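## Task

Lift the yellow sponge and the foam block off the floor and set both on the coffee table, then open the gripper and back the robot away. Both must stay on the table without the robot holding them. The robot must not tip over or be left leaning, or the task fails.

## Robot and tools

ROBOT. A Hello Robot Stretch 3 with a single arm: a two-wheel base (0.33 m long, 0.34 m wide), a lift sliding on a mast, and a telescoping arm that reaches out to the robot's RIGHT side, ending in a wrist (yaw, pitch, roll) and a gripper. The base cannot slide sideways; to move the gripper forward or back you drive the base. Turns pivot about the point midway between the drive wheels, 0.05 m behind the front edge. With the arm pulled in and the wrist folded, a turn sweeps a 0.28 m radius; an unfolded wrist reaches past that. Cameras: head_camera and nav_camera (aimed with head_pan_rad, head_tilt_rad) and wrist_camera on the gripper.

FRAMES. Base frame: origin on the floor between the drive wheels, x forward, y left, z up. hand_pose is reported in it, at the point where closed fingertips meet. The odometry frame is the base frame where the scene began; heading is positive to the left, -3.142 to 3.142.

execute_actions(actions). actions is a list run in order; an empty list just returns the current state and images. Each action may hold robot, steps (1 to 450 control steps at 30 per second, default 1) and until (only with steps). An action with only steps waits. robot is one of: a single command; a list of up to 8 commands and {"pause_s": s} waits (s at most 15) run one after another; or {"stop": true}, which brakes everything and clears the queue. A command may contain:
- base: exactly one of translate_m (metres, an offset from where the base is when that command starts, forward positive, |value| at most 1) or rotate_rad (radians, an offset turn on the spot, left/counter-clockwise positive, |value| at most 3.2).
- joints: absolute targets by name; unnamed joints keep their current goal. lift_m 0 to 1.1 (arm height on mast, m); arm_m 0 to 0.52 (extension, m); wrist_yaw_rad -1.345 to 4.42 (0 along the arm, positive swings toward the front, 3.0 folds over the base); wrist_pitch_rad -1.57 to 0.451 (0 level, negative tips fingers down); wrist_roll_rad -2.911 to 2.911 (0 fingers side by side); gripper_m -0.089 to 0.179 (larger is wider; the real fingertip gap is about 0.007 m smaller when nearly shut, 0.025 m smaller when fully open, and zero below 0.007); head_pan_rad -3.953 to 1.73 (0 forward, positive left, -1.57 looks along the arm); head_tilt_rad -1.53 to 0.419 (negative looks down).
- contact_limits: {"arm_m": effort %} 1 to 100, how hard the arm may push before it halts; lasts until the next arm_m command.
Base and joint motions start together and keep running across later actions and during thinking. A new command overrides at once and discards the rest of an older queue. Queued commands advance only after the previous one ends done (off_target also counts for gripper and base); any other ending drops the remainder. Any invalid value rejects the whole call.

until: {"robot": {...}} with conditions such as {"status": "ended"} (no motion moving, no queue running), a field with a comparison pair like "lift_m": [">", 0.3], or a status word such as "arm_m_status": "done" or ["!=", "moving"]. Fields: x, y, heading, translate_m, rotate_rad, their _goal, base_status, each joint's reading, _goal and _status, refusals, queue, queue_left. {"any": {"status": "ended"}} fires when the first motion or queue finishes. Compare readings with inequalities, not "=".

zoom_image(camera, region): camera is head_camera, nav_camera or wrist_camera; region [x0, y0, x1, y1] in that camera's pixels from the top-left, at most 504x504.

finished_scene(scene): scene number 1 or 2; ends that scene irreversibly and reports success. Make sure every motion has stopped first.

RESULT LINES. base_status shows progress (distance moved of goal). joint_goals, joint_status (moving, done, off_target, contact_stop, time_out, stopped, not_commanded, torque_fault), measured_speeds, and refusals/queue/queue_left. on_its_own appears when the robot changed a goal itself, a joint is slack or its servo is off, a motor is loaded at rest, or the base leans (base_tilt). motor_effort is % of maximum, positive toward higher values, peak in brackets; readings are noisy and biased. lidar_m: 12 distances in 30-degree sectors starting straight ahead and going counter-clockwise (4th left, 7th behind, 10th right), in a plane 0.17 m up, so it sees table legs, not tops. wrist_depth_mm and head_depth_mm: 7x7 grids of median depths. refused:, dropped: and replaced: lines explain ignored goals or how an earlier motion ended.

GRIPPING. Close to a gripper_m below the object's width; release by opening at least 0.02 beyond the value where the pads touched. Gripper readings do not prove a hold; check images. Over-squeezing triggers a stall guard and items may slip.

SPEED. Fast base (0.30 m/s, 1.9 rad/s) only with lift_m below 0.30, arm_m below 0.03 and wrist_yaw_rad above 2.54; otherwise 0.10 m/s and 0.63 rad/s.

AVOID. Fold or unfold the wrist only with lift_m 0.32 to 0.95, wrist_pitch_rad -0.4 and roll near 0; once folded the lift may go down to 0.25. With yaw below -0.4 keep pitch at -0.5 or lower. Pushing against rigid things with the gripper above about 0.45 m can tip the robot; never push again after a contact_stop. Do not drive while gripping or pressing something fixed. If the base snags or leans, reverse the last move in small steps, pull the gripper free, and lower lift_m to about 0.2 if still tipped. Long hard loads can switch a wrist servo off for 10 s. Avoid drops, slams and knocking items off the table; objects may occasionally be nudged by outside forces.

Each tool is called after "Request:" by a JSON object that holds its "name" and its "arguments".

## Session

Request:
{"name": "execute_actions", "arguments": {"actions": []}}

Scene clock: 0.00 s.
robot.base_odometry: x=+0.000 y=+0.000 heading=+0.000 (m, m, rad; robot's odometry frame)
robot.turned_by_wheels: +0.000 (rad since the last result)
robot.turned_by_imu: +0.000 (rad since the last result)
robot.base_tilt: forward=+0.4 right=-1.1 (deg)
robot.lidar_m: 1.67 2.02 1.60 1.53 2.25 2.06 2.24 2.16 1.37 1.55 1.82 1.66
robot.head_depth_mm: 2097 2124 2136 2149 2054 1563 1559 / 2139 2220 2203 2224 2067 1607 1623 / 2129 2288 2276 2297 2005 1676 1673 / 2118 2365 2383 2387 2396 2433 2163 / 2119 2479 2475 2476 2494 2496 2397 / 2107 2573 2573 2607 2606 2624 2415 / 2097 2676 2677 2665 2703 2710 2412
robot.base_status: not_commanded
robot.joint_positions: lift_m=+0.359 arm_m=+0.003 wrist_yaw_rad=+3.037 wrist_pitch_rad=-0.422 wrist_roll_rad=-0.013 gripper_m=+0.037 head_pan_rad=+0.018 head_tilt_rad=+0.002
robot.joint_goals: lift_m=+0.359 arm_m=+0.003 wrist_yaw_rad=+3.037 wrist_pitch_rad=-0.422 wrist_roll_rad=-0.013 gripper_m=+0.037 head_pan_rad=+0.018 head_tilt_rad=+0.002
robot.joint_status: lift_m=not_commanded arm_m=not_commanded wrist_yaw_rad=not_commanded wrist_pitch_rad=not_commanded wrist_roll_rad=not_commanded gripper_m=not_commanded head_pan_rad=not_commanded head_tilt_rad=not_commanded
robot.measured_speeds: translate_m=+0.000 rotate_rad=+0.000 lift_m=+0.000 arm_m=+0.000 wrist_yaw_rad=+0.000 wrist_pitch_rad=+0.000 wrist_roll_rad=+0.000 head_pan_rad=+0.000 head_tilt_rad=+0.000
robot: refusals=0 queue=idle queue_left=0
robot.motor_effort: left_wheel=+0 right_wheel=+0 lift_m=+30 arm_m=+0 wrist_yaw_rad=+1 wrist_pitch_rad=+4 wrist_roll_rad=+0 gripper_m=+0 head_pan_rad=+0 head_tilt_rad=+1 (%)
robot.hand_pose: x=+0.0022 y=+0.0750 z=+0.3708 quat_wxyz=(+0.184, +0.693, +0.113, +0.688) (m; robot's base frame)
robot.wrist_depth_mm: - - - - - - - / - - - - - - - / - - - - - - - / 867 879 - 844 844 812 823 / 728 706 - 696 690 673 669 / 603 591 595 570 560 576 565 / 512 525 - - 497 488 484
pictures: head_camera (sideways: a quarter turn clockwise sets it upright), nav_camera (sideways: a quarter turn counterclockwise sets it upright), wrist_camera
Images, in order (width x height): head_camera 896x504, nav_camera 672x504, wrist_camera 644x364.

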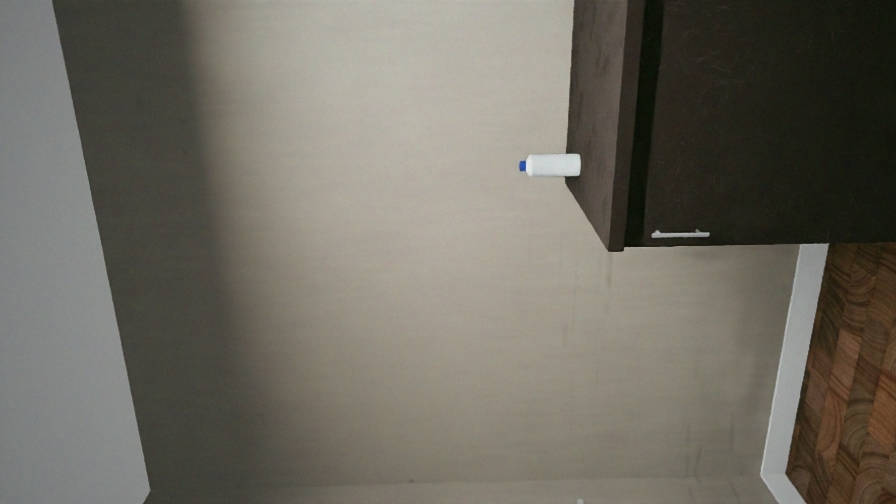

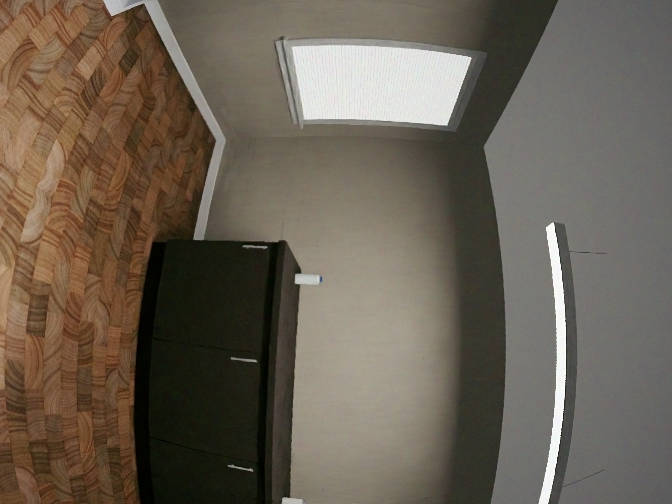

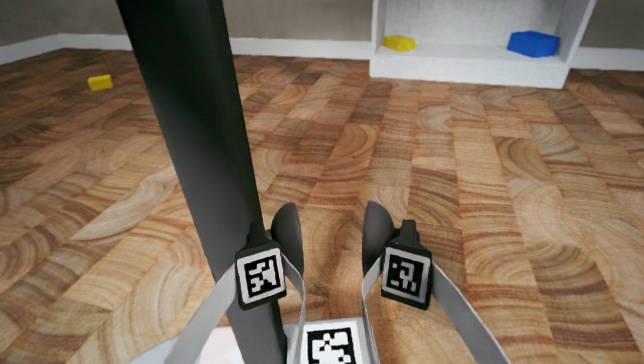

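Request:
{"name": "execute_actions", "arguments": {"actions": [{"robot":{"joints":{"head_pan_rad":1.7,"head_tilt_rad":-0.7}},"steps":450,"until":{"robot":{"status":"ended"}}}]}}

Request:
{"name": "execute_actions", "arguments": {"actions": [{"robot":{"joints":{"head_pan_rad":-1.6,"head_tilt_rad":-0.7}},"steps":450,"until":{"robot":{"status":"ended"}}}]}}

Request:
{"name": "execute_actions", "arguments": {"actions": [{"robot":{"joints":{"head_pan_rad":-3.1,"head_tilt_rad":-0.7}},"steps":450,"until":{"robot":{"status":"ended"}}}]}}

Scene clock: 4.60 s.
robot.base_odometry: x=+0.000 y=+0.000 heading=+0.000 (m, m, rad; robot's odometry frame)
robot.turned_by_wheels: +0.000 (rad since the last result)
robot.turned_by_imu: +0.000 (rad since the last result)
robot.base_tilt: forward=+0.3 right=-0.9 (deg)
robot.lidar_m: 1.67 2.02 1.60 1.53 2.24 2.06 2.24 2.16 1.37 1.54 1.82 1.66
robot.head_depth_mm: 1571 1706 1881 1855 1622 1383 1209 / 1639 1806 2028 1972 1635 1395 1209 / 1704 1906 2154 1967 1631 1389 1214 / 1787 1994 2241 1976 1634 1400 1215 / 1874 2105 2333 1985 1635 1401 1230 / 1959 2207 2432 1996 1662 1432 - / 2052 2326 2533 2059 - - -
robot.base_status: not_commanded
robot.joint_positions: lift_m=+0.359 arm_m=+0.003 wrist_yaw_rad=+3.037 wrist_pitch_rad=-0.422 wrist_roll_rad=-0.013 gripper_m=+0.037 head_pan_rad=+1.693 head_tilt_rad=-0.691
robot.joint_goals: lift_m=+0.359 arm_m=+0.003 wrist_yaw_rad=+3.037 wrist_pitch_rad=-0.422 wrist_roll_rad=-0.013 gripper_m=+0.037 head_pan_rad=+1.700 head_tilt_rad=-0.700
robot.joint_status: lift_m=not_commanded arm_m=not_commanded wrist_yaw_rad=not_commanded wrist_pitch_rad=not_commanded wrist_roll_rad=not_commanded gripper_m=not_commanded head_pan_rad=done head_tilt_rad=done
robot.measured_speeds: translate_m=+0.000 rotate_rad=+0.000 lift_m=+0.000 arm_m=+0.000 wrist_yaw_rad=+0.000 wrist_pitch_rad=+0.000 wrist_roll_rad=+0.000 head_pan_rad=+0.000 head_tilt_rad=+0.000
robot: refusals=0 queue=done queue_left=0
robot.motor_effort: left_wheel=+0(1) right_wheel=+0(0) lift_m=+30(30) arm_m=+0(0) wrist_yaw_rad=+1(1) wrist_pitch_rad=+4(4) wrist_roll_rad=+1(0) gripper_m=-1(0) head_pan_rad=+3(42) head_tilt_rad=-4(28) (%)
robot.hand_pose: x=+0.0022 y=+0.0750 z=+0.3708 quat_wxyz=(+0.184, +0.693, +0.113, +0.688) (m; robot's base frame)
robot.wrist_depth_mm: - - - - - - - / - - - - - - - / - - - - - - - / 883 859 - 843 824 811 801 / 717 717 - 701 708 660 665 / 597 599 594 582 561 577 560 / 517 529 - - 497 497 488
pictures: head_camera (sideways: a quarter turn clockwise sets it upright), nav_camera (sideways: a quarter turn counterclockwise sets it upright), wrist_camera
camera_calibration (this result's frames):
head_camera: T_world_to_cam=[[0.0664426, -0.638774, -0.76652, 1.01773], [-0.990575, -0.134445, 0.026175, -0.0281675], [-0.119775, 0.757557, -0.641687, 0.790527], [0, 0, 0, 1]] pos_world=[-0.000837836, 0.047447, 1.28812]
nav_camera: T_world_to_cam=[[-0.121876, 0.653102, 0.747398, -0.931502], [0.991794, 0.109432, 0.0661033, -0.0348568], [-0.0386173, 0.749321, -0.66108, 0.81726], [0, 0, 0, 1]] pos_world=[-0.0473968, -0.000208786, 1.23878]
wrist_camera: T_world_to_cam=[[0.994497, -0.104147, -0.0113652, 0.00963987], [-0.070744, -0.587571, -0.806074, 0.373269], [0.077272, 0.802442, -0.591706, 0.322079], [0, 0, 0, 1]] pos_world=[-0.00806802, -0.0381242, 0.491568]
Images, in order (width x height): head_camera 896x504, nav_camera 672x504, wrist_camera 644x364.

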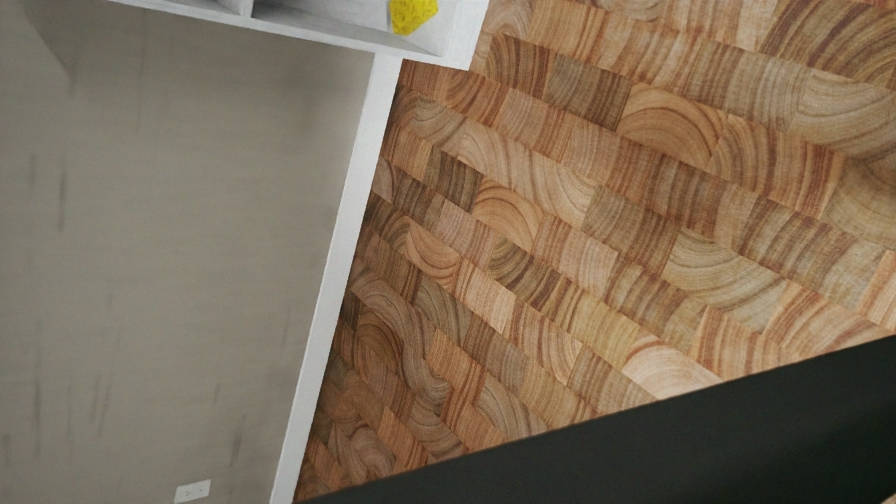

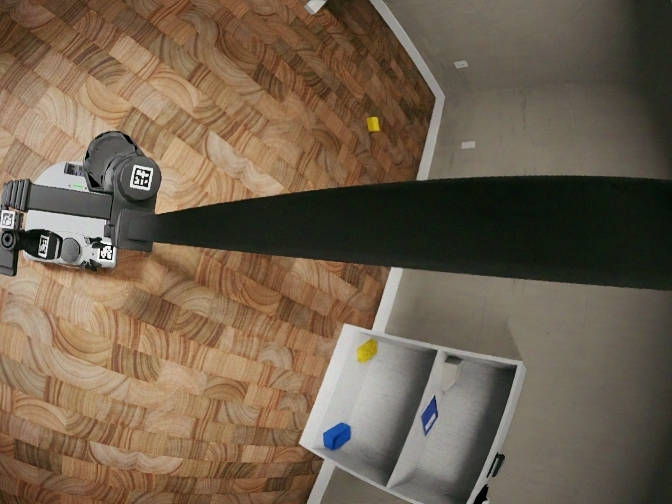

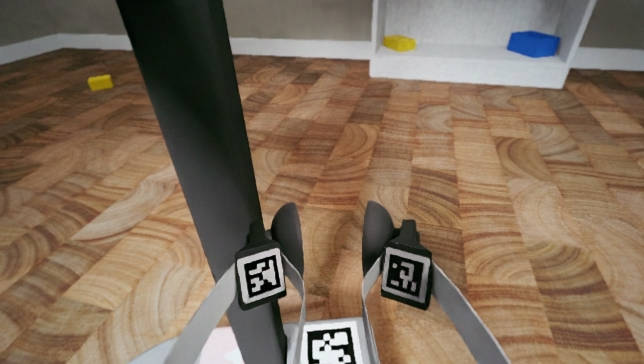

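Scene clock: 6.53 s.
robot.base_odometry: x=+0.000 y=+0.000 heading=+0.000 (m, m, rad; robot's odometry frame)
robot.turned_by_wheels: +0.000 (rad since the last result)
robot.turned_by_imu: +0.000 (rad since the last result)
robot.base_tilt: forward=+0.3 right=-0.9 (deg)
robot.lidar_m: 1.67 2.02 1.60 1.53 2.24 2.06 2.25 2.16 1.37 1.54 1.82 1.66
robot.head_depth_mm: 1659 1835 1605 1784 1623 1381 1204 / 1694 1883 1675 1846 1620 1386 1210 / 1743 1915 1692 1859 1633 1390 1212 / 1795 1972 1760 1907 1641 1393 1209 / 1857 2044 1768 1929 1649 1396 1219 / 1918 2162 2362 1987 1644 1408 1222 / 1963 2240 2440 1999 1648 1408 1225
robot.base_status: not_commanded
robot.joint_positions: lift_m=+0.359 arm_m=+0.003 wrist_yaw_rad=+3.037 wrist_pitch_rad=-0.422 wrist_roll_rad=-0.013 gripper_m=+0.037 head_pan_rad=-1.593 head_tilt_rad=-0.691
robot.joint_goals: lift_m=+0.359 arm_m=+0.003 wrist_yaw_rad=+3.037 wrist_pitch_rad=-0.422 wrist_roll_rad=-0.013 gripper_m=+0.037 head_pan_rad=-1.600 head_tilt_rad=-0.700
robot.joint_status: lift_m=not_commanded arm_m=not_commanded wrist_yaw_rad=not_commanded wrist_pitch_rad=not_commanded wrist_roll_rad=not_commanded gripper_m=not_commanded head_pan_rad=done head_tilt_rad=done
robot.measured_speeds: translate_m=+0.000 rotate_rad=+0.000 lift_m=+0.000 arm_m=+0.000 wrist_yaw_rad=+0.000 wrist_pitch_rad=+0.000 wrist_roll_rad=+0.000 head_pan_rad=+0.000 head_tilt_rad=+0.000
robot: refusals=0 queue=done queue_left=0
robot.motor_effort: left_wheel=+0(0) right_wheel=+0(0) lift_m=+30(30) arm_m=+0(0) wrist_yaw_rad=+0(1) wrist_pitch_rad=+4(4) wrist_roll_rad=+0(1) gripper_m=-1(0) head_pan_rad=-3(42) head_tilt_rad=-3(3) (%)
robot.hand_pose: x=+0.0022 y=+0.0750 z=+0.3708 quat_wxyz=(+0.184, +0.693, +0.113, +0.688) (m; robot's base frame)
robot.wrist_depth_mm: - - - - - - - / - - - - - - - / - - - - - - - / 916 863 - 841 835 829 832 / 719 712 - 687 707 677 654 / 601 588 607 574 559 561 552 / 524 523 - - 504 492 491
pictures: head_camera (sideways: a quarter turn clockwise sets it upright), nav_camera (sideways: a quarter turn counterclockwise sets it upright), wrist_camera
camera_calibration (this result's frames):
head_camera: T_world_to_cam=[[0.0258726, 0.641973, -0.76629, 1.01768], [0.999616, -0.00903692, 0.0261796, -0.0403137], [0.00988169, -0.766674, -0.641961, 0.790092], [0, 0, 0, 1]] pos_world=[0.00616072, -0.0479466, 1.2881]
nav_camera: T_world_to_cam=[[0.0269328, -0.664097, 0.747161, -0.932101], [-0.997235, 0.0339328, 0.0661076, -0.0227292], [-0.0692551, -0.746876, -0.661348, 0.817794], [0, 0, 0, 1]] pos_world=[0.0590741, -0.00744411, 1.23878]
wrist_camera: T_world_to_cam=[[0.994497, -0.104147, -0.0113651, 0.00963979], [-0.070744, -0.587571, -0.806074, 0.373269], [0.0772722, 0.802442, -0.591706, 0.322079], [0, 0, 0, 1]] pos_world=[-0.008068, -0.0381242, 0.491568]
Images, in order (width x height): head_camera 896x504, nav_camera 672x504, wrist_camera 644x364.

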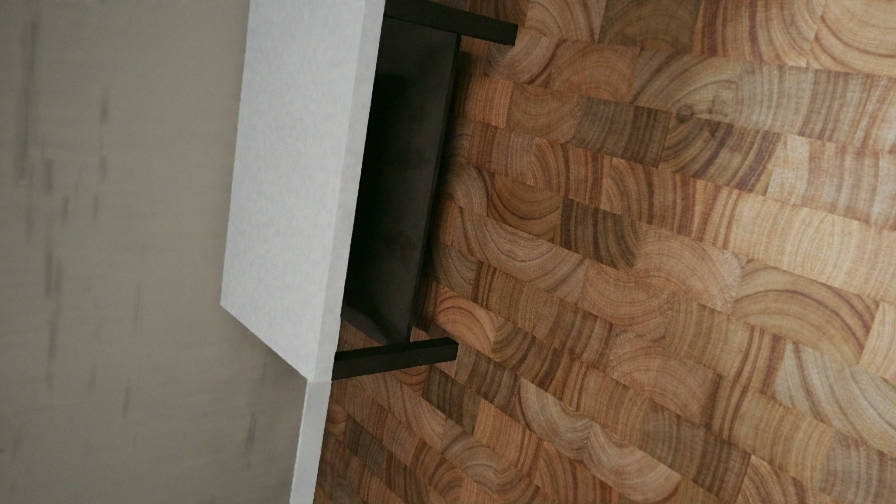

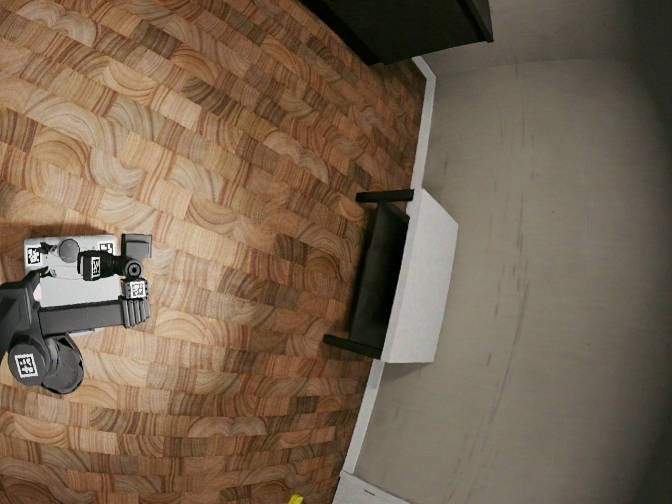

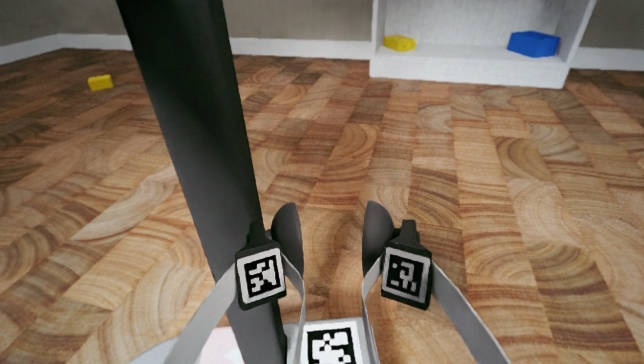

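Scene clock: 7.80 s.
robot.base_odometry: x=+0.000 y=+0.000 heading=+0.000 (m, m, rad; robot's odometry frame)
robot.turned_by_wheels: +0.000 (rad since the last result)
robot.turned_by_imu: +0.000 (rad since the last result)
robot.base_tilt: forward=+0.2 right=-1.1 (deg)
robot.lidar_m: 1.67 2.02 1.60 1.53 2.24 2.06 2.24 2.15 1.37 1.54 1.82 1.66
robot.head_depth_mm: 2084 2368 2456 1943 1621 1386 1209 / 2133 2450 2472 1952 1626 1383 1210 / 2190 2545 2486 1960 1624 1394 1211 / 2181 2310 2414 1979 1630 1391 1223 / 2372 2793 2513 1991 1642 1395 1224 / 2577 2899 2522 1994 1642 1402 1227 / 2639 2889 2529 1998 1655 1407 1226
robot.base_status: not_commanded
robot.joint_positions: lift_m=+0.359 arm_m=+0.003 wrist_yaw_rad=+3.037 wrist_pitch_rad=-0.422 wrist_roll_rad=-0.013 gripper_m=+0.037 head_pan_rad=-3.093 head_tilt_rad=-0.691
robot.joint_goals: lift_m=+0.359 arm_m=+0.003 wrist_yaw_rad=+3.037 wrist_pitch_rad=-0.422 wrist_roll_rad=-0.013 gripper_m=+0.037 head_pan_rad=-3.100 head_tilt_rad=-0.700
robot.joint_status: lift_m=not_commanded arm_m=not_commanded wrist_yaw_rad=not_commanded wrist_pitch_rad=not_commanded wrist_roll_rad=not_commanded gripper_m=not_commanded head_pan_rad=done head_tilt_rad=done
robot.measured_speeds: translate_m=+0.000 rotate_rad=+0.000 lift_m=+0.000 arm_m=+0.000 wrist_yaw_rad=+0.000 wrist_pitch_rad=+0.000 wrist_roll_rad=+0.000 head_pan_rad=+0.000 head_tilt_rad=+0.000
robot: refusals=0 queue=done queue_left=0
robot.motor_effort: left_wheel=+0(1) right_wheel=+0(0) lift_m=+31(31) arm_m=+0(0) wrist_yaw_rad=+0(1) wrist_pitch_rad=+4(4) wrist_roll_rad=+1(1) gripper_m=-1(1) head_pan_rad=-3(42) head_tilt_rad=-3(3) (%)
robot.hand_pose: x=+0.0022 y=+0.0750 z=+0.3708 quat_wxyz=(+0.184, +0.693, +0.113, +0.688) (m; robot's base frame)
robot.wrist_depth_mm: - - - - - - - / - - - - - - - / - - - - - - - / 893 895 - 845 829 829 811 / 715 708 - 680 705 665 656 / 612 597 590 582 565 575 563 / 515 519 - - 496 494 490
pictures: head_camera (sideways: a quarter turn clockwise sets it upright), nav_camera (sideways: a quarter turn counterclockwise sets it upright), wrist_camera
camera_calibration (this result's frames):
head_camera: T_world_to_cam=[[0.642212, 0.0196027, -0.766276, 1.0139], [0.0616925, -0.997752, 0.0261799, -0.0345927], [-0.76404, -0.0640865, -0.641978, 0.794835], [0, 0, 0, 1]] pos_world=[-0.0417219, -0.00345201, 1.2881]
nav_camera: T_world_to_cam=[[-0.660546, -0.0738407, 0.747146, -0.927888], [-0.0366926, 0.997138, 0.0661079, -0.0285889], [-0.749889, 0.0162525, -0.661364, 0.821968], [0, 0, 0, 1]] pos_world=[0.00242306, -0.0533679, 1.23878]
wrist_camera: T_world_to_cam=[[0.994497, -0.104147, -0.011365, 0.00963977], [-0.070744, -0.587571, -0.806074, 0.373269], [0.0772722, 0.802442, -0.591706, 0.32208], [0, 0, 0, 1]] pos_world=[-0.00806801, -0.0381242, 0.491568]
Images, in order (width x height): head_camera 896x504, nav_camera 672x504, wrist_camera 644x364.

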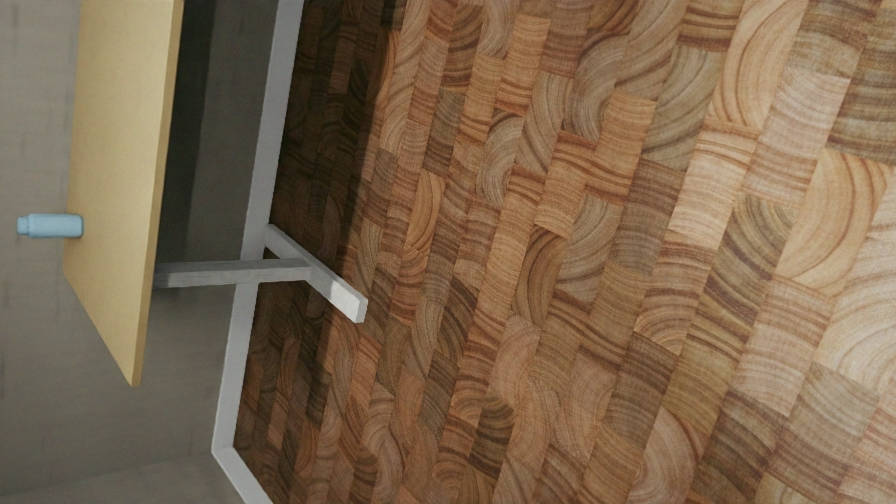

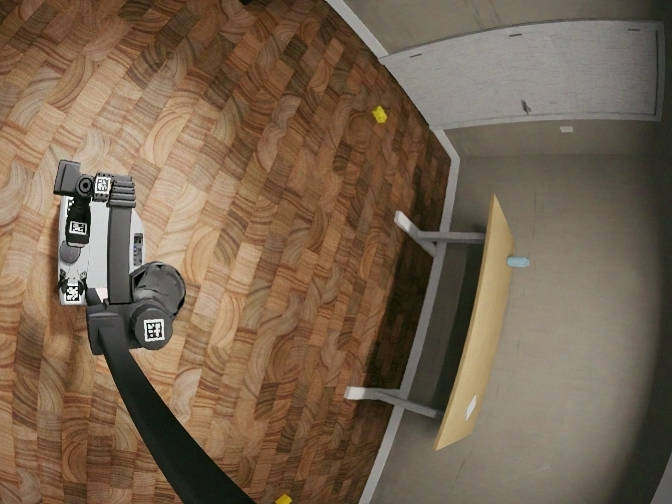

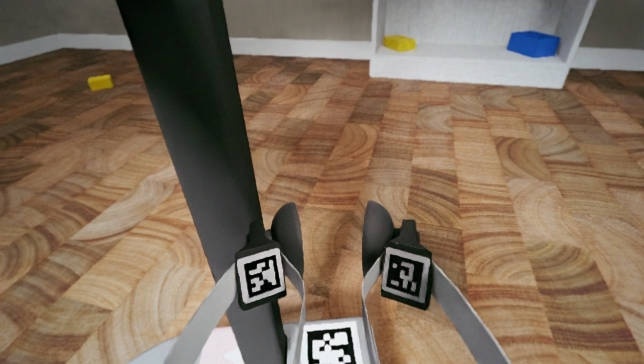

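Request:
{"name": "execute_actions", "arguments": {"actions": [{"robot":[{"joints":{"lift_m":0.28,"head_pan_rad":-1.57,"head_tilt_rad":-1.2},"base":{"rotate_rad":-1.013}},{"base":{"translate_m":-0.72}},{"base":{"translate_m":-0.7}},{"base":{"rotate_rad":-1.5}},{"joints":{"lift_m":0.34,"wrist_pitch_rad":-0.4}},{"joints":{"wrist_yaw_rad":0,"gripper_m":0.15}},{"joints":{"wrist_pitch_rad":-1.5}}],"steps":450,"until":{"robot":{"status":"ended"}}},{"steps":300,"until":{"robot":{"status":"ended"}}}]}}

Scene clock: 43.37 s.
robot.base_odometry: x=-0.752 y=+1.205 heading=-2.513 (m, m, rad; robot's odometry frame)
robot.turned_by_wheels: -2.513 (rad since the last result)
robot.turned_by_imu: -2.564 (rad since the last result)
robot.base_tilt: forward=+0.2 right=-1.0 (deg)
robot.lidar_m: 1.80 2.80 2.47 2.95 2.89 1.10 1.01 0.95 0.97 1.25 1.37 1.06
robot.head_depth_mm: 1241 1435 1451 1351 1260 1195 - / 1385 1536 1451 1354 1279 - - / 1582 1572 1460 1357 1291 - - / 1690 1575 1457 1363 1286 - 1108 / 1671 1578 1463 1358 1275 1194 1129 / 1601 1584 1462 1365 1272 1199 1132 / 1511 1591 1479 1369 1281 1203 1131
robot.base_status: done (rotate_rad -1.4999 of -1.5000)
robot.joint_positions: lift_m=+0.340 arm_m=+0.003 wrist_yaw_rad=+0.003 wrist_pitch_rad=-1.493 wrist_roll_rad=-0.013 gripper_m=+0.150 head_pan_rad=-1.576 head_tilt_rad=-1.186
robot.joint_goals: lift_m=+0.340 arm_m=+0.003 wrist_yaw_rad=+0.000 wrist_pitch_rad=-1.500 wrist_roll_rad=-0.013 gripper_m=+0.150 head_pan_rad=-1.570 head_tilt_rad=-1.200
robot.joint_status: lift_m=done arm_m=not_commanded wrist_yaw_rad=done wrist_pitch_rad=done wrist_roll_rad=not_commanded gripper_m=done head_pan_rad=done head_tilt_rad=done
robot.measured_speeds: translate_m=+0.000 rotate_rad=+0.000 lift_m=+0.000 arm_m=+0.000 wrist_yaw_rad=+0.000 wrist_pitch_rad=+0.000 wrist_roll_rad=+0.000 head_pan_rad=+0.000 head_tilt_rad=+0.000
robot: refusals=0 queue=done queue_left=0
robot.motor_effort: left_wheel=+2(9) right_wheel=-2(7) lift_m=+33(34) arm_m=+0(0) wrist_yaw_rad=-4(5) wrist_pitch_rad=-2(8) wrist_roll_rad=+1(0) gripper_m=+0(84) head_pan_rad=+2(41) head_tilt_rad=-5(23) (%)
robot.hand_pose: x=-0.0216 y=-0.1435 z=+0.2213 quat_wxyz=(+0.523, +0.484, -0.514, -0.477) (m; robot's base frame)
robot.wrist_depth_mm: 368 368 362 360 355 361 353 / 372 371 370 368 365 362 358 / 382 379 372 378 372 368 367 / 388 390 385 - - 374 370 / 398 395 389 - - - 378 / 406 - 399 - - - - / 416 410 408 - - - -
pictures: head_camera (sideways: a quarter turn clockwise sets it upright), nav_camera (sideways: a quarter turn counterclockwise sets it upright), wrist_camera
camera_calibration (this result's frames):
head_camera: T_world_to_cam=[[0.0168597, 0.92904, -0.369594, 0.50091], [0.999553, -0.00653283, 0.029175, -0.0441949], [0.0246903, -0.369921, -0.928735, 1.16283], [0, 0, 0, 1]] pos_world=[0.00701917, -0.035498, 1.26639]
nav_camera: T_world_to_cam=[[0.0363666, -0.938701, 0.342808, -0.405379], [-0.997839, -0.0153242, 0.0638934, -0.0198002], [-0.0547235, -0.344391, -0.93723, 1.17635], [0, 0, 0, 1]] pos_world=[0.0593588, 0.0242913, 1.24274]
wrist_camera: T_world_to_cam=[[-0.999959, 0.00732832, -0.00535709, -0.0196466], [0.00654871, 0.991049, 0.133335, 0.142991], [0.00628626, 0.133294, -0.991057, 0.401628], [0, 0, 0, 1]] pos_world=[-0.023107, -0.195102, 0.378865]
Images, in order (width x height): head_camera 896x504, nav_camera 672x504, wrist_camera 644x364.

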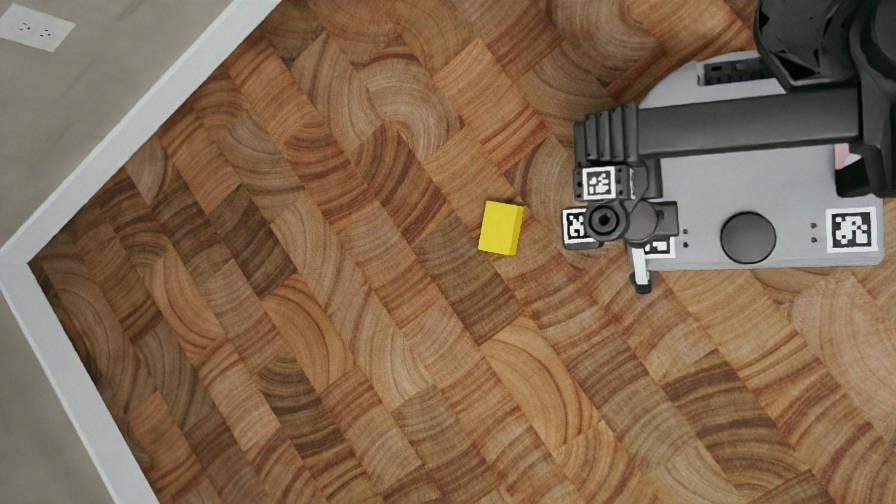

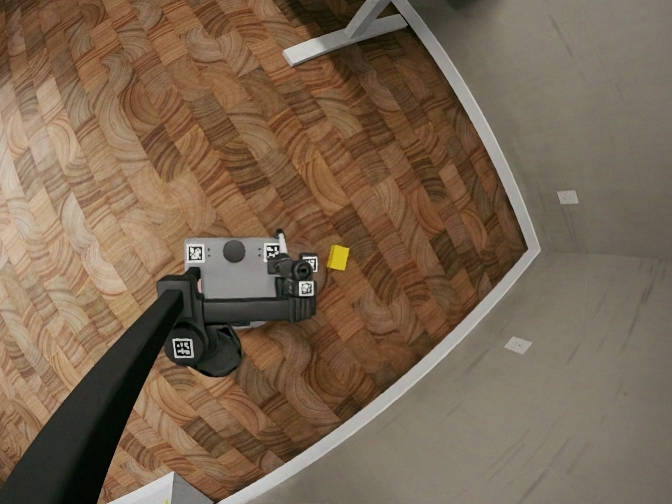

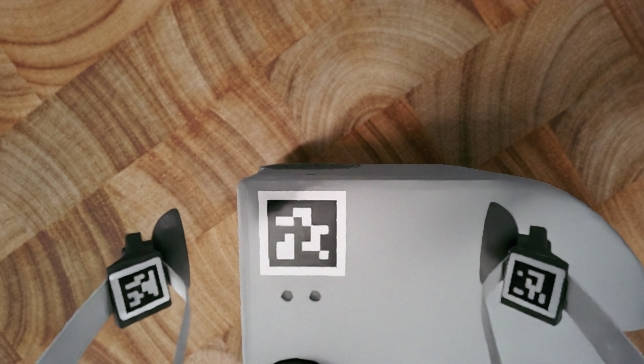

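Request:
{"name": "execute_actions", "arguments": {"actions": [{"robot":{"joints":{"lift_m":0.23,"arm_m":0.285,"gripper_m":0.175},"base":{"translate_m":0.02}},"steps":450,"until":{"robot":{"status":"ended"}}}]}}

Scene clock: 51.43 s.
robot.base_odometry: x=-0.768 y=+1.193 heading=-2.513 (m, m, rad; robot's odometry frame)
robot.turned_by_wheels: +0.000 (rad since the last result)
robot.turned_by_imu: +0.000 (rad since the last result)
robot.base_tilt: forward=+0.4 right=-0.9 (deg)
robot.lidar_m: 1.79 2.79 2.45 2.94 2.91 1.12 1.02 0.96 0.98 1.27 1.35 1.05
robot.head_depth_mm: 1261 1454 1447 1347 1257 1198 - / 1410 1552 1451 1351 1266 - - / 1584 1570 1453 - 1277 - - / 1686 1573 1466 1342 1271 - 1113 / 1670 1582 1464 1361 1273 1193 1128 / 1596 1586 1465 1360 1279 1194 1132 / 1496 1583 1465 1370 1277 1198 1135
robot.base_status: done (translate_m +0.0200 of +0.0200)
robot.joint_positions: lift_m=+0.230 arm_m=+0.285 wrist_yaw_rad=+0.002 wrist_pitch_rad=-1.494 wrist_roll_rad=-0.013 gripper_m=+0.175 head_pan_rad=-1.576 head_tilt_rad=-1.186
robot.joint_goals: lift_m=+0.230 arm_m=+0.285 wrist_yaw_rad=+0.000 wrist_pitch_rad=-1.500 wrist_roll_rad=-0.013 gripper_m=+0.175 head_pan_rad=-1.570 head_tilt_rad=-1.200
robot.joint_status: lift_m=done arm_m=done wrist_yaw_rad=done wrist_pitch_rad=done wrist_roll_rad=not_commanded gripper_m=done head_pan_rad=done head_tilt_rad=done
robot.measured_speeds: translate_m=+0.000 rotate_rad=+0.000 lift_m=+0.000 arm_m=+0.000 wrist_yaw_rad=+0.000 wrist_pitch_rad=+0.000 wrist_roll_rad=+0.000 head_pan_rad=+0.000 head_tilt_rad=+0.000
robot: refusals=0 queue=done queue_left=0
robot.motor_effort: left_wheel=+3(7) right_wheel=-2(3) lift_m=+28(32) arm_m=+3(0) wrist_yaw_rad=-3(4) wrist_pitch_rad=-1(1) wrist_roll_rad=+1(0) gripper_m=+1(83) head_pan_rad=+3(3) head_tilt_rad=-5(5) (%)
robot.hand_pose: x=-0.0216 y=-0.4252 z=+0.1115 quat_wxyz=(+0.523, +0.484, -0.514, -0.477) (m; robot's base frame)
robot.wrist_depth_mm: 259 259 258 255 251 251 252 / 268 264 262 260 258 258 255 / 270 269 266 265 262 261 260 / 276 274 272 269 267 267 267 / 280 277 279 230 229 274 267 / 286 285 284 281 279 278 275 / 293 291 290 288 283 283 283
pictures: head_camera (sideways: a quarter turn clockwise sets it upright), nav_camera (sideways: a quarter turn counterclockwise sets it upright), wrist_camera
camera_calibration (this result's frames):
head_camera: T_world_to_cam=[[0.0168597, 0.92904, -0.369594, 0.50091], [0.999553, -0.00653283, 0.029175, -0.0441949], [0.0246903, -0.369921, -0.928735, 1.16283], [0, 0, 0, 1]] pos_world=[0.00701917, -0.035498, 1.26639]
nav_camera: T_world_to_cam=[[0.0363666, -0.938701, 0.342808, -0.405379], [-0.997839, -0.0153242, 0.0638934, -0.0198002], [-0.0547235, -0.344391, -0.93723, 1.17635], [0, 0, 0, 1]] pos_world=[0.0593588, 0.0242913, 1.24274]
wrist_camera: T_world_to_cam=[[-0.999947, 0.00883933, -0.00534395, -0.0175233], [0.00803991, 0.990871, 0.134574, 0.436624], [0.0064847, 0.134523, -0.990889, 0.33089], [0, 0, 0, 1]] pos_world=[-0.0231785, -0.476996, 0.269024]
Images, in order (width x height): head_camera 896x504, nav_camera 672x504, wrist_camera 644x364.

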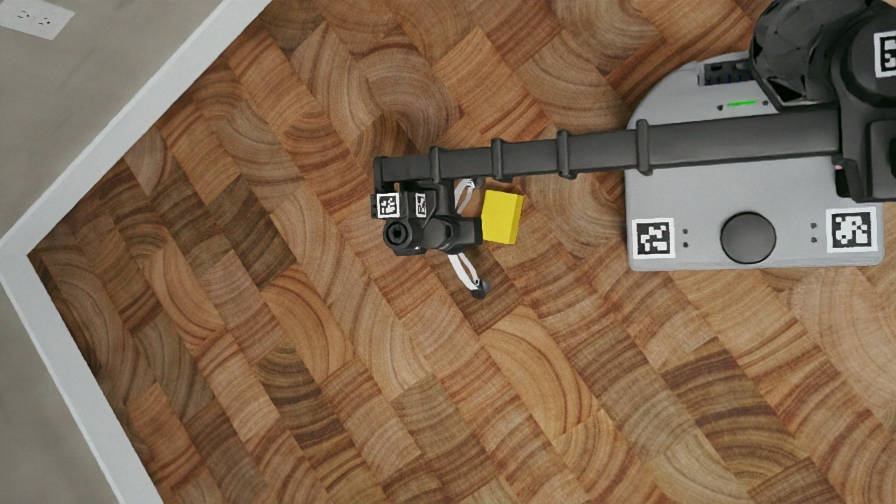

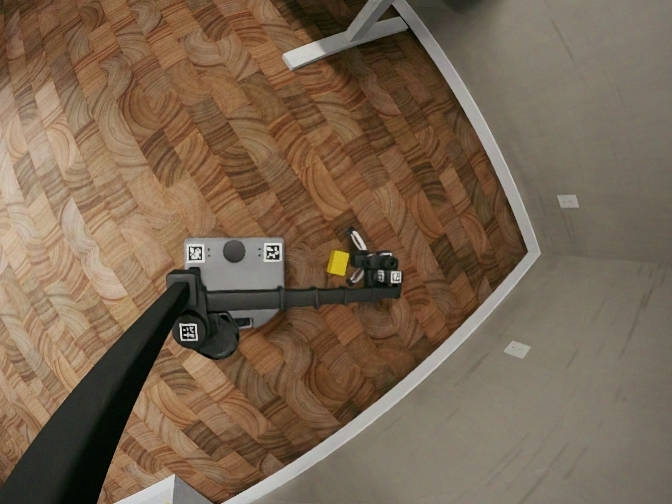

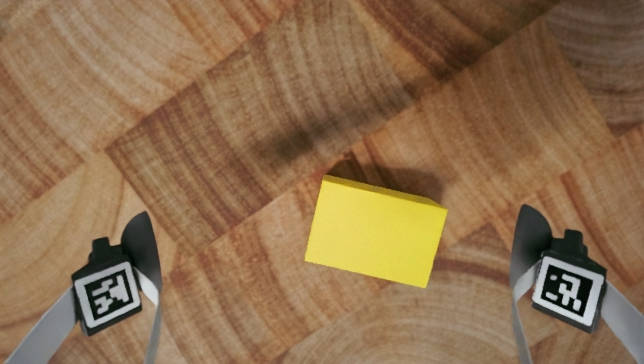

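Request:
{"name": "execute_actions", "arguments": {"actions": [{"robot":{"joints":{"lift_m":0.185,"arm_m":0.273,"wrist_yaw_rad":-0.23},"base":{"translate_m":-0.04}},"steps":450,"until":{"robot":{"status":"ended"}}}]}}

Scene clock: 57.27 s.
robot.base_odometry: x=-0.736 y=+1.216 heading=-2.513 (m, m, rad; robot's odometry frame)
robot.turned_by_wheels: +0.000 (rad since the last result)
robot.turned_by_imu: +0.000 (rad since the last result)
robot.base_tilt: forward=+0.3 right=-1.1 (deg)
robot.lidar_m: 1.82 2.82 2.49 2.95 2.88 1.09 0.99 0.93 0.95 1.23 1.38 1.08
robot.head_depth_mm: 1216 1402 1447 1351 1265 1192 - / 1365 1532 1451 1351 1265 - - / 1554 1572 1452 1371 1275 - - / 1685 1579 1456 1373 1267 - 1107 / 1675 1582 1461 1365 1272 1197 1126 / 1626 1589 1461 1360 1277 1201 1131 / 1513 1589 1471 1364 1279 1201 1131
robot.base_status: done (translate_m -0.0400 of -0.0400)
robot.joint_positions: lift_m=+0.185 arm_m=+0.273 wrist_yaw_rad=-0.227 wrist_pitch_rad=-1.495 wrist_roll_rad=-0.013 gripper_m=+0.175 head_pan_rad=-1.576 head_tilt_rad=-1.186
robot.joint_goals: lift_m=+0.185 arm_m=+0.273 wrist_yaw_rad=-0.230 wrist_pitch_rad=-1.500 wrist_roll_rad=-0.013 gripper_m=+0.175 head_pan_rad=-1.570 head_tilt_rad=-1.200
robot.joint_status: lift_m=done arm_m=done wrist_yaw_rad=done wrist_pitch_rad=done wrist_roll_rad=not_commanded gripper_m=done head_pan_rad=done head_tilt_rad=done
robot.measured_speeds: translate_m=+0.000 rotate_rad=+0.000 lift_m=+0.000 arm_m=+0.000 wrist_yaw_rad=+0.000 wrist_pitch_rad=+0.000 wrist_roll_rad=+0.000 head_pan_rad=+0.000 head_tilt_rad=+0.000
robot: refusals=0 queue=done queue_left=0
robot.motor_effort: left_wheel=+2(4) right_wheel=-2(6) lift_m=+27(28) arm_m=-3(1) wrist_yaw_rad=-4(4) wrist_pitch_rad=-1(1) wrist_roll_rad=+0(0) gripper_m=+1(0) head_pan_rad=+3(3) head_tilt_rad=-5(5) (%)
robot.hand_pose: x=-0.0206 y=-0.4138 z=+0.0665 quat_wxyz=(+0.465, +0.422, -0.566, -0.534) (m; robot's base frame)
robot.wrist_depth_mm: 217 216 213 212 212 211 209 / 221 219 219 216 215 215 212 / 226 224 222 222 220 218 215 / 230 226 225 212 224 222 220 / 234 231 229 183 227 226 225 / 238 236 236 187 232 232 228 / 244 241 240 239 235 236 233
pictures: head_camera (sideways: a quarter turn clockwise sets it upright), nav_camera (sideways: a quarter turn counterclockwise sets it upright), wrist_camera
camera_calibration (this result's frames):
head_camera: T_world_to_cam=[[0.0168596, 0.92904, -0.369594, 0.50091], [0.999553, -0.00653271, 0.029175, -0.0441949], [0.0246903, -0.369921, -0.928735, 1.16283], [0, 0, 0, 1]] pos_world=[0.00701918, -0.035498, 1.26639]
nav_camera: T_world_to_cam=[[0.0363667, -0.938701, 0.342808, -0.405379], [-0.997839, -0.0153243, 0.0638934, -0.0198002], [-0.0547235, -0.344391, -0.93723, 1.17635], [0, 0, 0, 1]] pos_world=[0.0593588, 0.0242913, 1.24274]
wrist_camera: T_world_to_cam=[[-0.971989, 0.234964, -0.00534265, 0.0773029], [0.232126, 0.963314, 0.134697, 0.424559], [0.0367954, 0.129683, -0.990872, 0.283379], [0, 0, 0, 1]] pos_world=[-0.0338406, -0.463896, 0.224018]
Images, in order (width x height): head_camera 896x504, nav_camera 672x504, wrist_camera 644x364.

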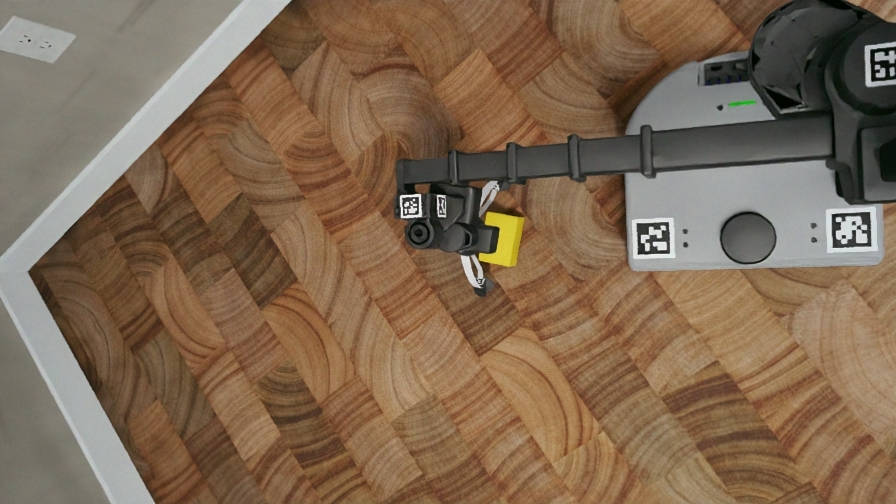

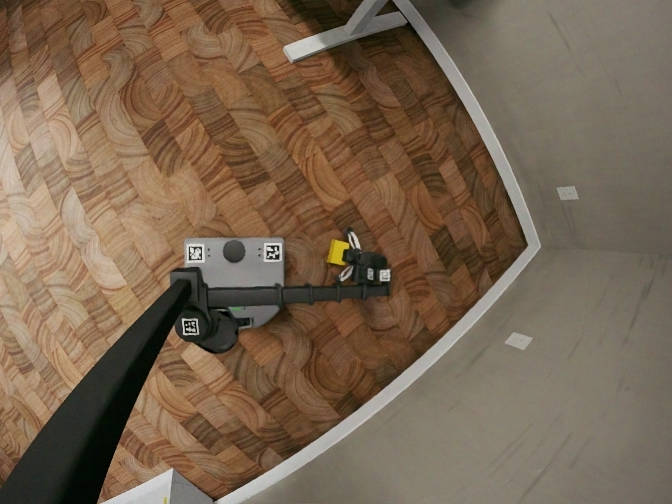

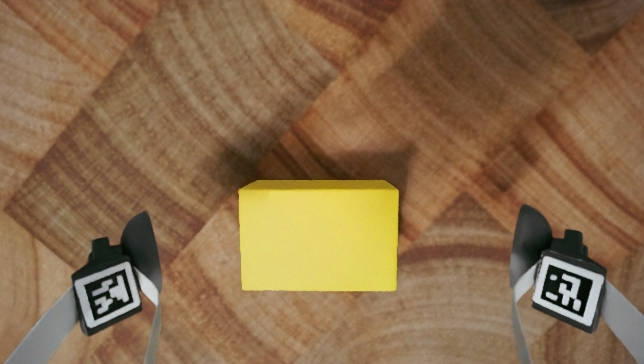

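Request:
{"name": "execute_actions", "arguments": {"actions": [{"robot":[{"joints":{"lift_m":0.14,"arm_m":0.268},"base":{"translate_m":0.008}},{"joints":{"gripper_m":0.04}},{"joints":{"lift_m":0.34}}],"steps":450,"until":{"robot":{"status":"ended"}}}]}}

Scene clock: 65.50 s.
robot.base_odometry: x=-0.742 y=+1.212 heading=-2.513 (m, m, rad; robot's odometry frame)
robot.turned_by_wheels: +0.000 (rad since the last result)
robot.turned_by_imu: +0.000 (rad since the last result)
robot.base_tilt: forward=+0.2 right=-1.1 (deg)
robot.lidar_m: 1.81 2.81 2.49 2.96 2.88 1.09 0.99 0.94 0.95 1.24 1.37 1.07
robot.head_depth_mm: 1219 1418 1446 1347 1261 1195 - / 1373 1532 1451 1348 1260 - - / 1572 1566 1474 1320 1268 - - / 1685 1574 1456 1331 1274 - 1105 / 1675 1578 1466 1362 1272 1194 1127 / 1611 1585 1466 1366 1275 1197 1130 / 1521 1591 1471 1365 1278 1203 1130
robot.base_status: done (translate_m +0.0080 of +0.0080)
robot.joint_positions: lift_m=+0.340 arm_m=+0.268 wrist_yaw_rad=-0.227 wrist_pitch_rad=-1.495 wrist_roll_rad=-0.013 gripper_m=+0.041 head_pan_rad=-1.576 head_tilt_rad=-1.186
robot.joint_goals: lift_m=+0.340 arm_m=+0.268 wrist_yaw_rad=-0.230 wrist_pitch_rad=-1.500 wrist_roll_rad=-0.013 gripper_m=+0.040 head_pan_rad=-1.570 head_tilt_rad=-1.200
robot.joint_status: lift_m=done arm_m=done wrist_yaw_rad=done wrist_pitch_rad=done wrist_roll_rad=not_commanded gripper_m=done head_pan_rad=done head_tilt_rad=done
robot.measured_speeds: translate_m=+0.000 rotate_rad=+0.000 lift_m=+0.000 arm_m=+0.000 wrist_yaw_rad=+0.000 wrist_pitch_rad=+0.000 wrist_roll_rad=+0.000 head_pan_rad=+0.000 head_tilt_rad=+0.000
robot: refusals=0 queue=done queue_left=0
robot.motor_effort: left_wheel=+3(7) right_wheel=-2(2) lift_m=+33(35) arm_m=-3(4) wrist_yaw_rad=-3(4) wrist_pitch_rad=-1(0) wrist_roll_rad=+0(0) gripper_m=-20(98) head_pan_rad=+2(2) head_tilt_rad=-6(5) (%)
robot.hand_pose: x=-0.0206 y=-0.4087 z=+0.2213 quat_wxyz=(+0.465, +0.422, -0.566, -0.534) (m; robot's base frame)
robot.wrist_depth_mm: 367 365 362 360 358 354 352 / 374 368 372 366 365 361 358 / 384 380 380 373 373 369 366 / 387 386 381 158 375 375 373 / 396 394 135 133 133 383 379 / 408 400 137 136 135 390 386 / 409 406 403 403 398 396 398
pictures: head_camera (sideways: a quarter turn clockwise sets it upright), nav_camera (sideways: a quarter turn counterclockwise sets it upright), wrist_camera
camera_calibration (this result's frames):
head_camera: T_world_to_cam=[[0.0168597, 0.92904, -0.369594, 0.50091], [0.999553, -0.00653283, 0.029175, -0.0441949], [0.0246903, -0.369921, -0.928735, 1.16283], [0, 0, 0, 1]] pos_world=[0.00701917, -0.035498, 1.26639]
nav_camera: T_world_to_cam=[[0.0363666, -0.938701, 0.342808, -0.405379], [-0.997839, -0.0153242, 0.0638934, -0.0198002], [-0.0547235, -0.344391, -0.93723, 1.17635], [0, 0, 0, 1]] pos_world=[0.0593588, 0.0242913, 1.24274]
wrist_camera: T_world_to_cam=[[-0.971972, 0.235037, -0.00534109, 0.0769833], [0.232193, 0.963277, 0.134844, 0.398805], [0.0368382, 0.129824, -0.990852, 0.436133], [0, 0, 0, 1]] pos_world=[-0.0338406, -0.458874, 0.378778]
Images, in order (width x height): head_camera 896x504, nav_camera 672x504, wrist_camera 644x364.

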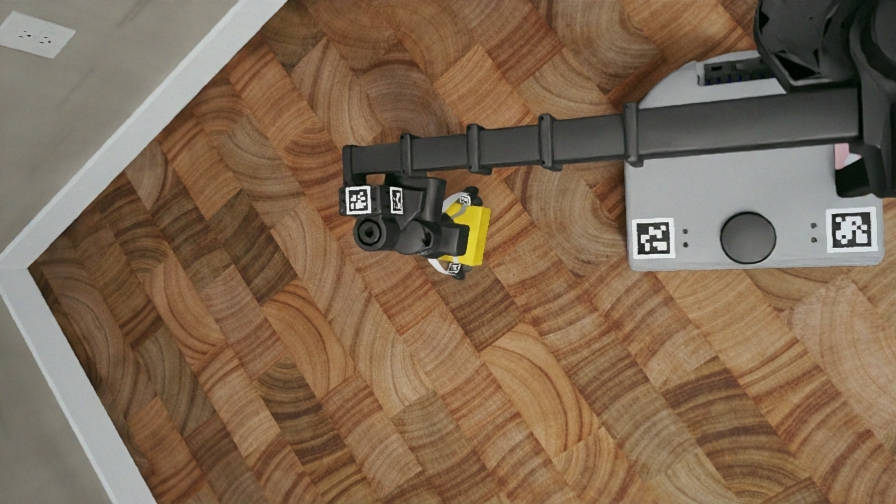

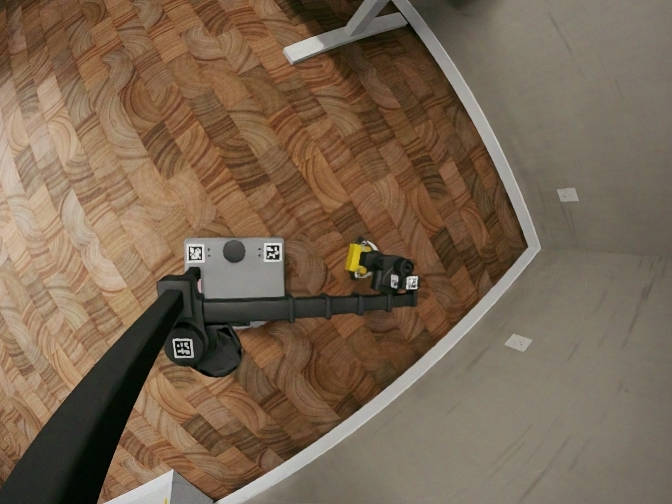

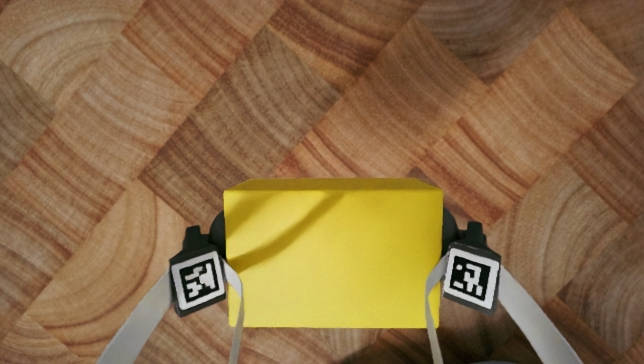

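Request:
{"name": "execute_actions", "arguments": {"actions": [{"robot":{"joints":{"lift_m":0.293,"arm_m":0.022,"wrist_yaw_rad":2.9,"head_tilt_rad":-0.9},"base":{"rotate_rad":1.207}},"steps":450,"until":{"robot":{"status":"ended"}}}]}}

Scene clock: 75.20 s.
robot.base_odometry: x=-0.742 y=+1.212 heading=-1.306 (m, m, rad; robot's odometry frame)
robot.turned_by_wheels: +1.207 (rad since the last result)
robot.turned_by_imu: +1.232 (rad since the last result)
robot.base_tilt: forward=+0.3 right=-1.0 (deg)
robot.lidar_m: 2.48 2.83 1.79 1.10 0.95 0.94 1.00 1.40 0.17 0.17 2.03 2.81
robot.head_depth_mm: 1274 1471 1699 1597 1400 1251 1134 / 1186 1566 1756 1597 1412 1260 1158 / 1188 1049 1760 1593 1412 1259 1188 / 1179 973 1780 1581 1411 1262 1141 / 1202 976 1833 1611 1421 1263 1145 / 1202 1004 1870 1625 1425 1266 1147 / 1208 1040 1873 1630 1426 1273 1151
robot.base_status: done (rotate_rad +1.2069 of +1.2070)
robot.joint_positions: lift_m=+0.293 arm_m=+0.023 wrist_yaw_rad=+2.905 wrist_pitch_rad=-1.580 wrist_roll_rad=-0.014 gripper_m=+0.041 head_pan_rad=-1.576 head_tilt_rad=-0.902
robot.joint_goals: lift_m=+0.293 arm_m=+0.022 wrist_yaw_rad=+2.900 wrist_pitch_rad=-1.500 wrist_roll_rad=-0.014 gripper_m=+0.040 head_pan_rad=-1.570 head_tilt_rad=-0.900
robot.joint_status: lift_m=done arm_m=done wrist_yaw_rad=done wrist_pitch_rad=done wrist_roll_rad=not_commanded gripper_m=done head_pan_rad=done head_tilt_rad=done
robot.measured_speeds: translate_m=+0.000 rotate_rad=+0.000 lift_m=+0.000 arm_m=+0.000 wrist_yaw_rad=+0.000 wrist_pitch_rad=+0.000 wrist_roll_rad=+0.000 head_pan_rad=+0.000 head_tilt_rad=+0.000
robot: refusals=0 queue=done queue_left=0
robot.motor_effort: left_wheel=-2(5) right_wheel=+2(6) lift_m=+23(34) arm_m=-11(11) wrist_yaw_rad=-5(6) wrist_pitch_rad=+25(26) wrist_roll_rad=+1(0) gripper_m=-27(27) head_pan_rad=+2(2) head_tilt_rad=+0(16) (%)
robot.hand_pose: x=-0.0274 y=-0.1937 z=+0.1760 quat_wxyz=(+0.555, +0.550, +0.444, +0.438) (m; robot's base frame)
robot.wrist_depth_mm: - - - - 304 302 299 / - - - - 314 312 309 / - - - - - 324 323 / - - - 133 166 331 331 / 354 354 134 133 131 342 343 / 365 364 133 132 132 - 359 / 380 379 375 133 131 370 369
pictures: head_camera (sideways: a quarter turn clockwise sets it upright), nav_camera (sideways: a quarter turn counterclockwise sets it upright), wrist_camera
camera_calibration (this result's frames):
head_camera: T_world_to_cam=[[0.016092, 0.788409, -0.614941, 0.820512], [0.999598, 0.00167333, 0.0283032, -0.0430708], [0.0233435, -0.615149, -0.788065, 0.980025], [0, 0, 0, 1]] pos_world=[0.00697258, -0.0439657, 1.27811]
nav_camera: T_world_to_cam=[[0.0370952, -0.805195, 0.591849, -0.729781], [-0.997736, 0.00339951, 0.0671599, -0.0240778], [-0.0560888, -0.593001, -0.803246, 1.00225], [0, 0, 0, 1]] pos_world=[0.059263, 0.0068007, 1.23859]
wrist_camera: T_world_to_cam=[[0.96949, -0.245091, -0.00442327, -0.020406], [-0.238204, -0.9462, 0.219005, -0.198221], [-0.0578616, -0.21127, -0.975714, 0.292278], [0, 0, 0, 1]] pos_world=[-0.0105221, -0.130809, 0.328501]
Images, in order (width x height): head_camera 896x504, nav_camera 672x504, wrist_camera 644x364.

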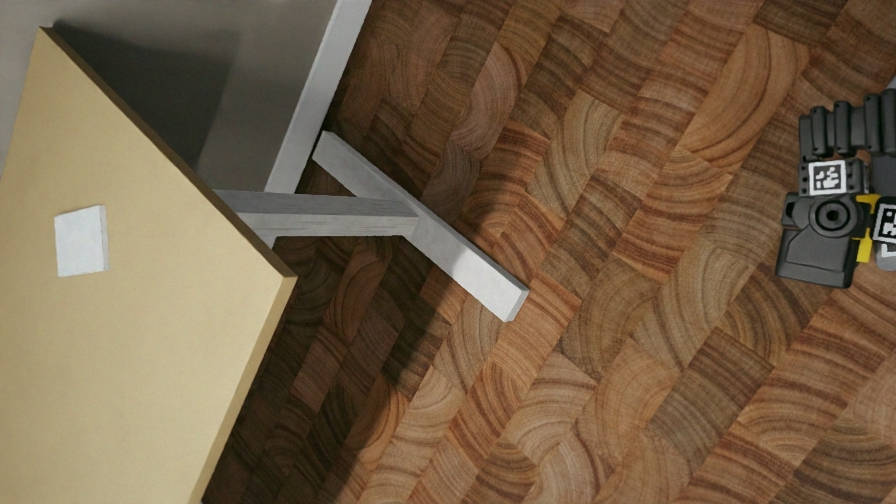

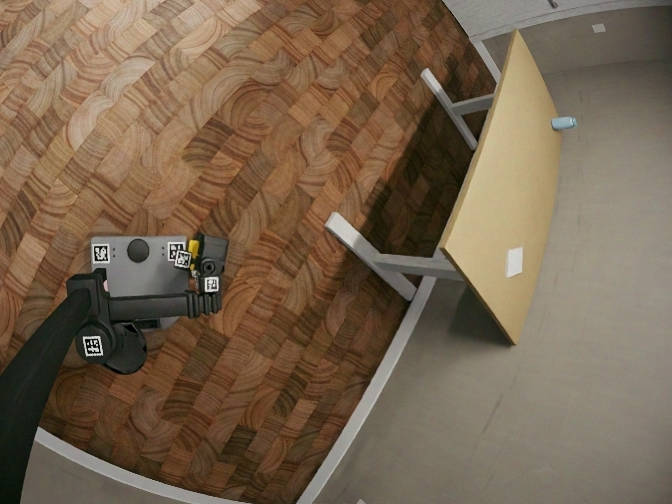

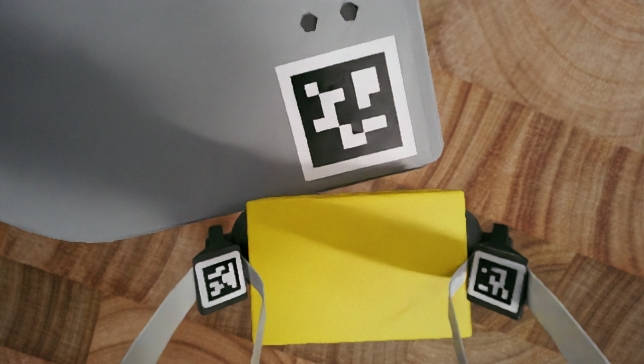

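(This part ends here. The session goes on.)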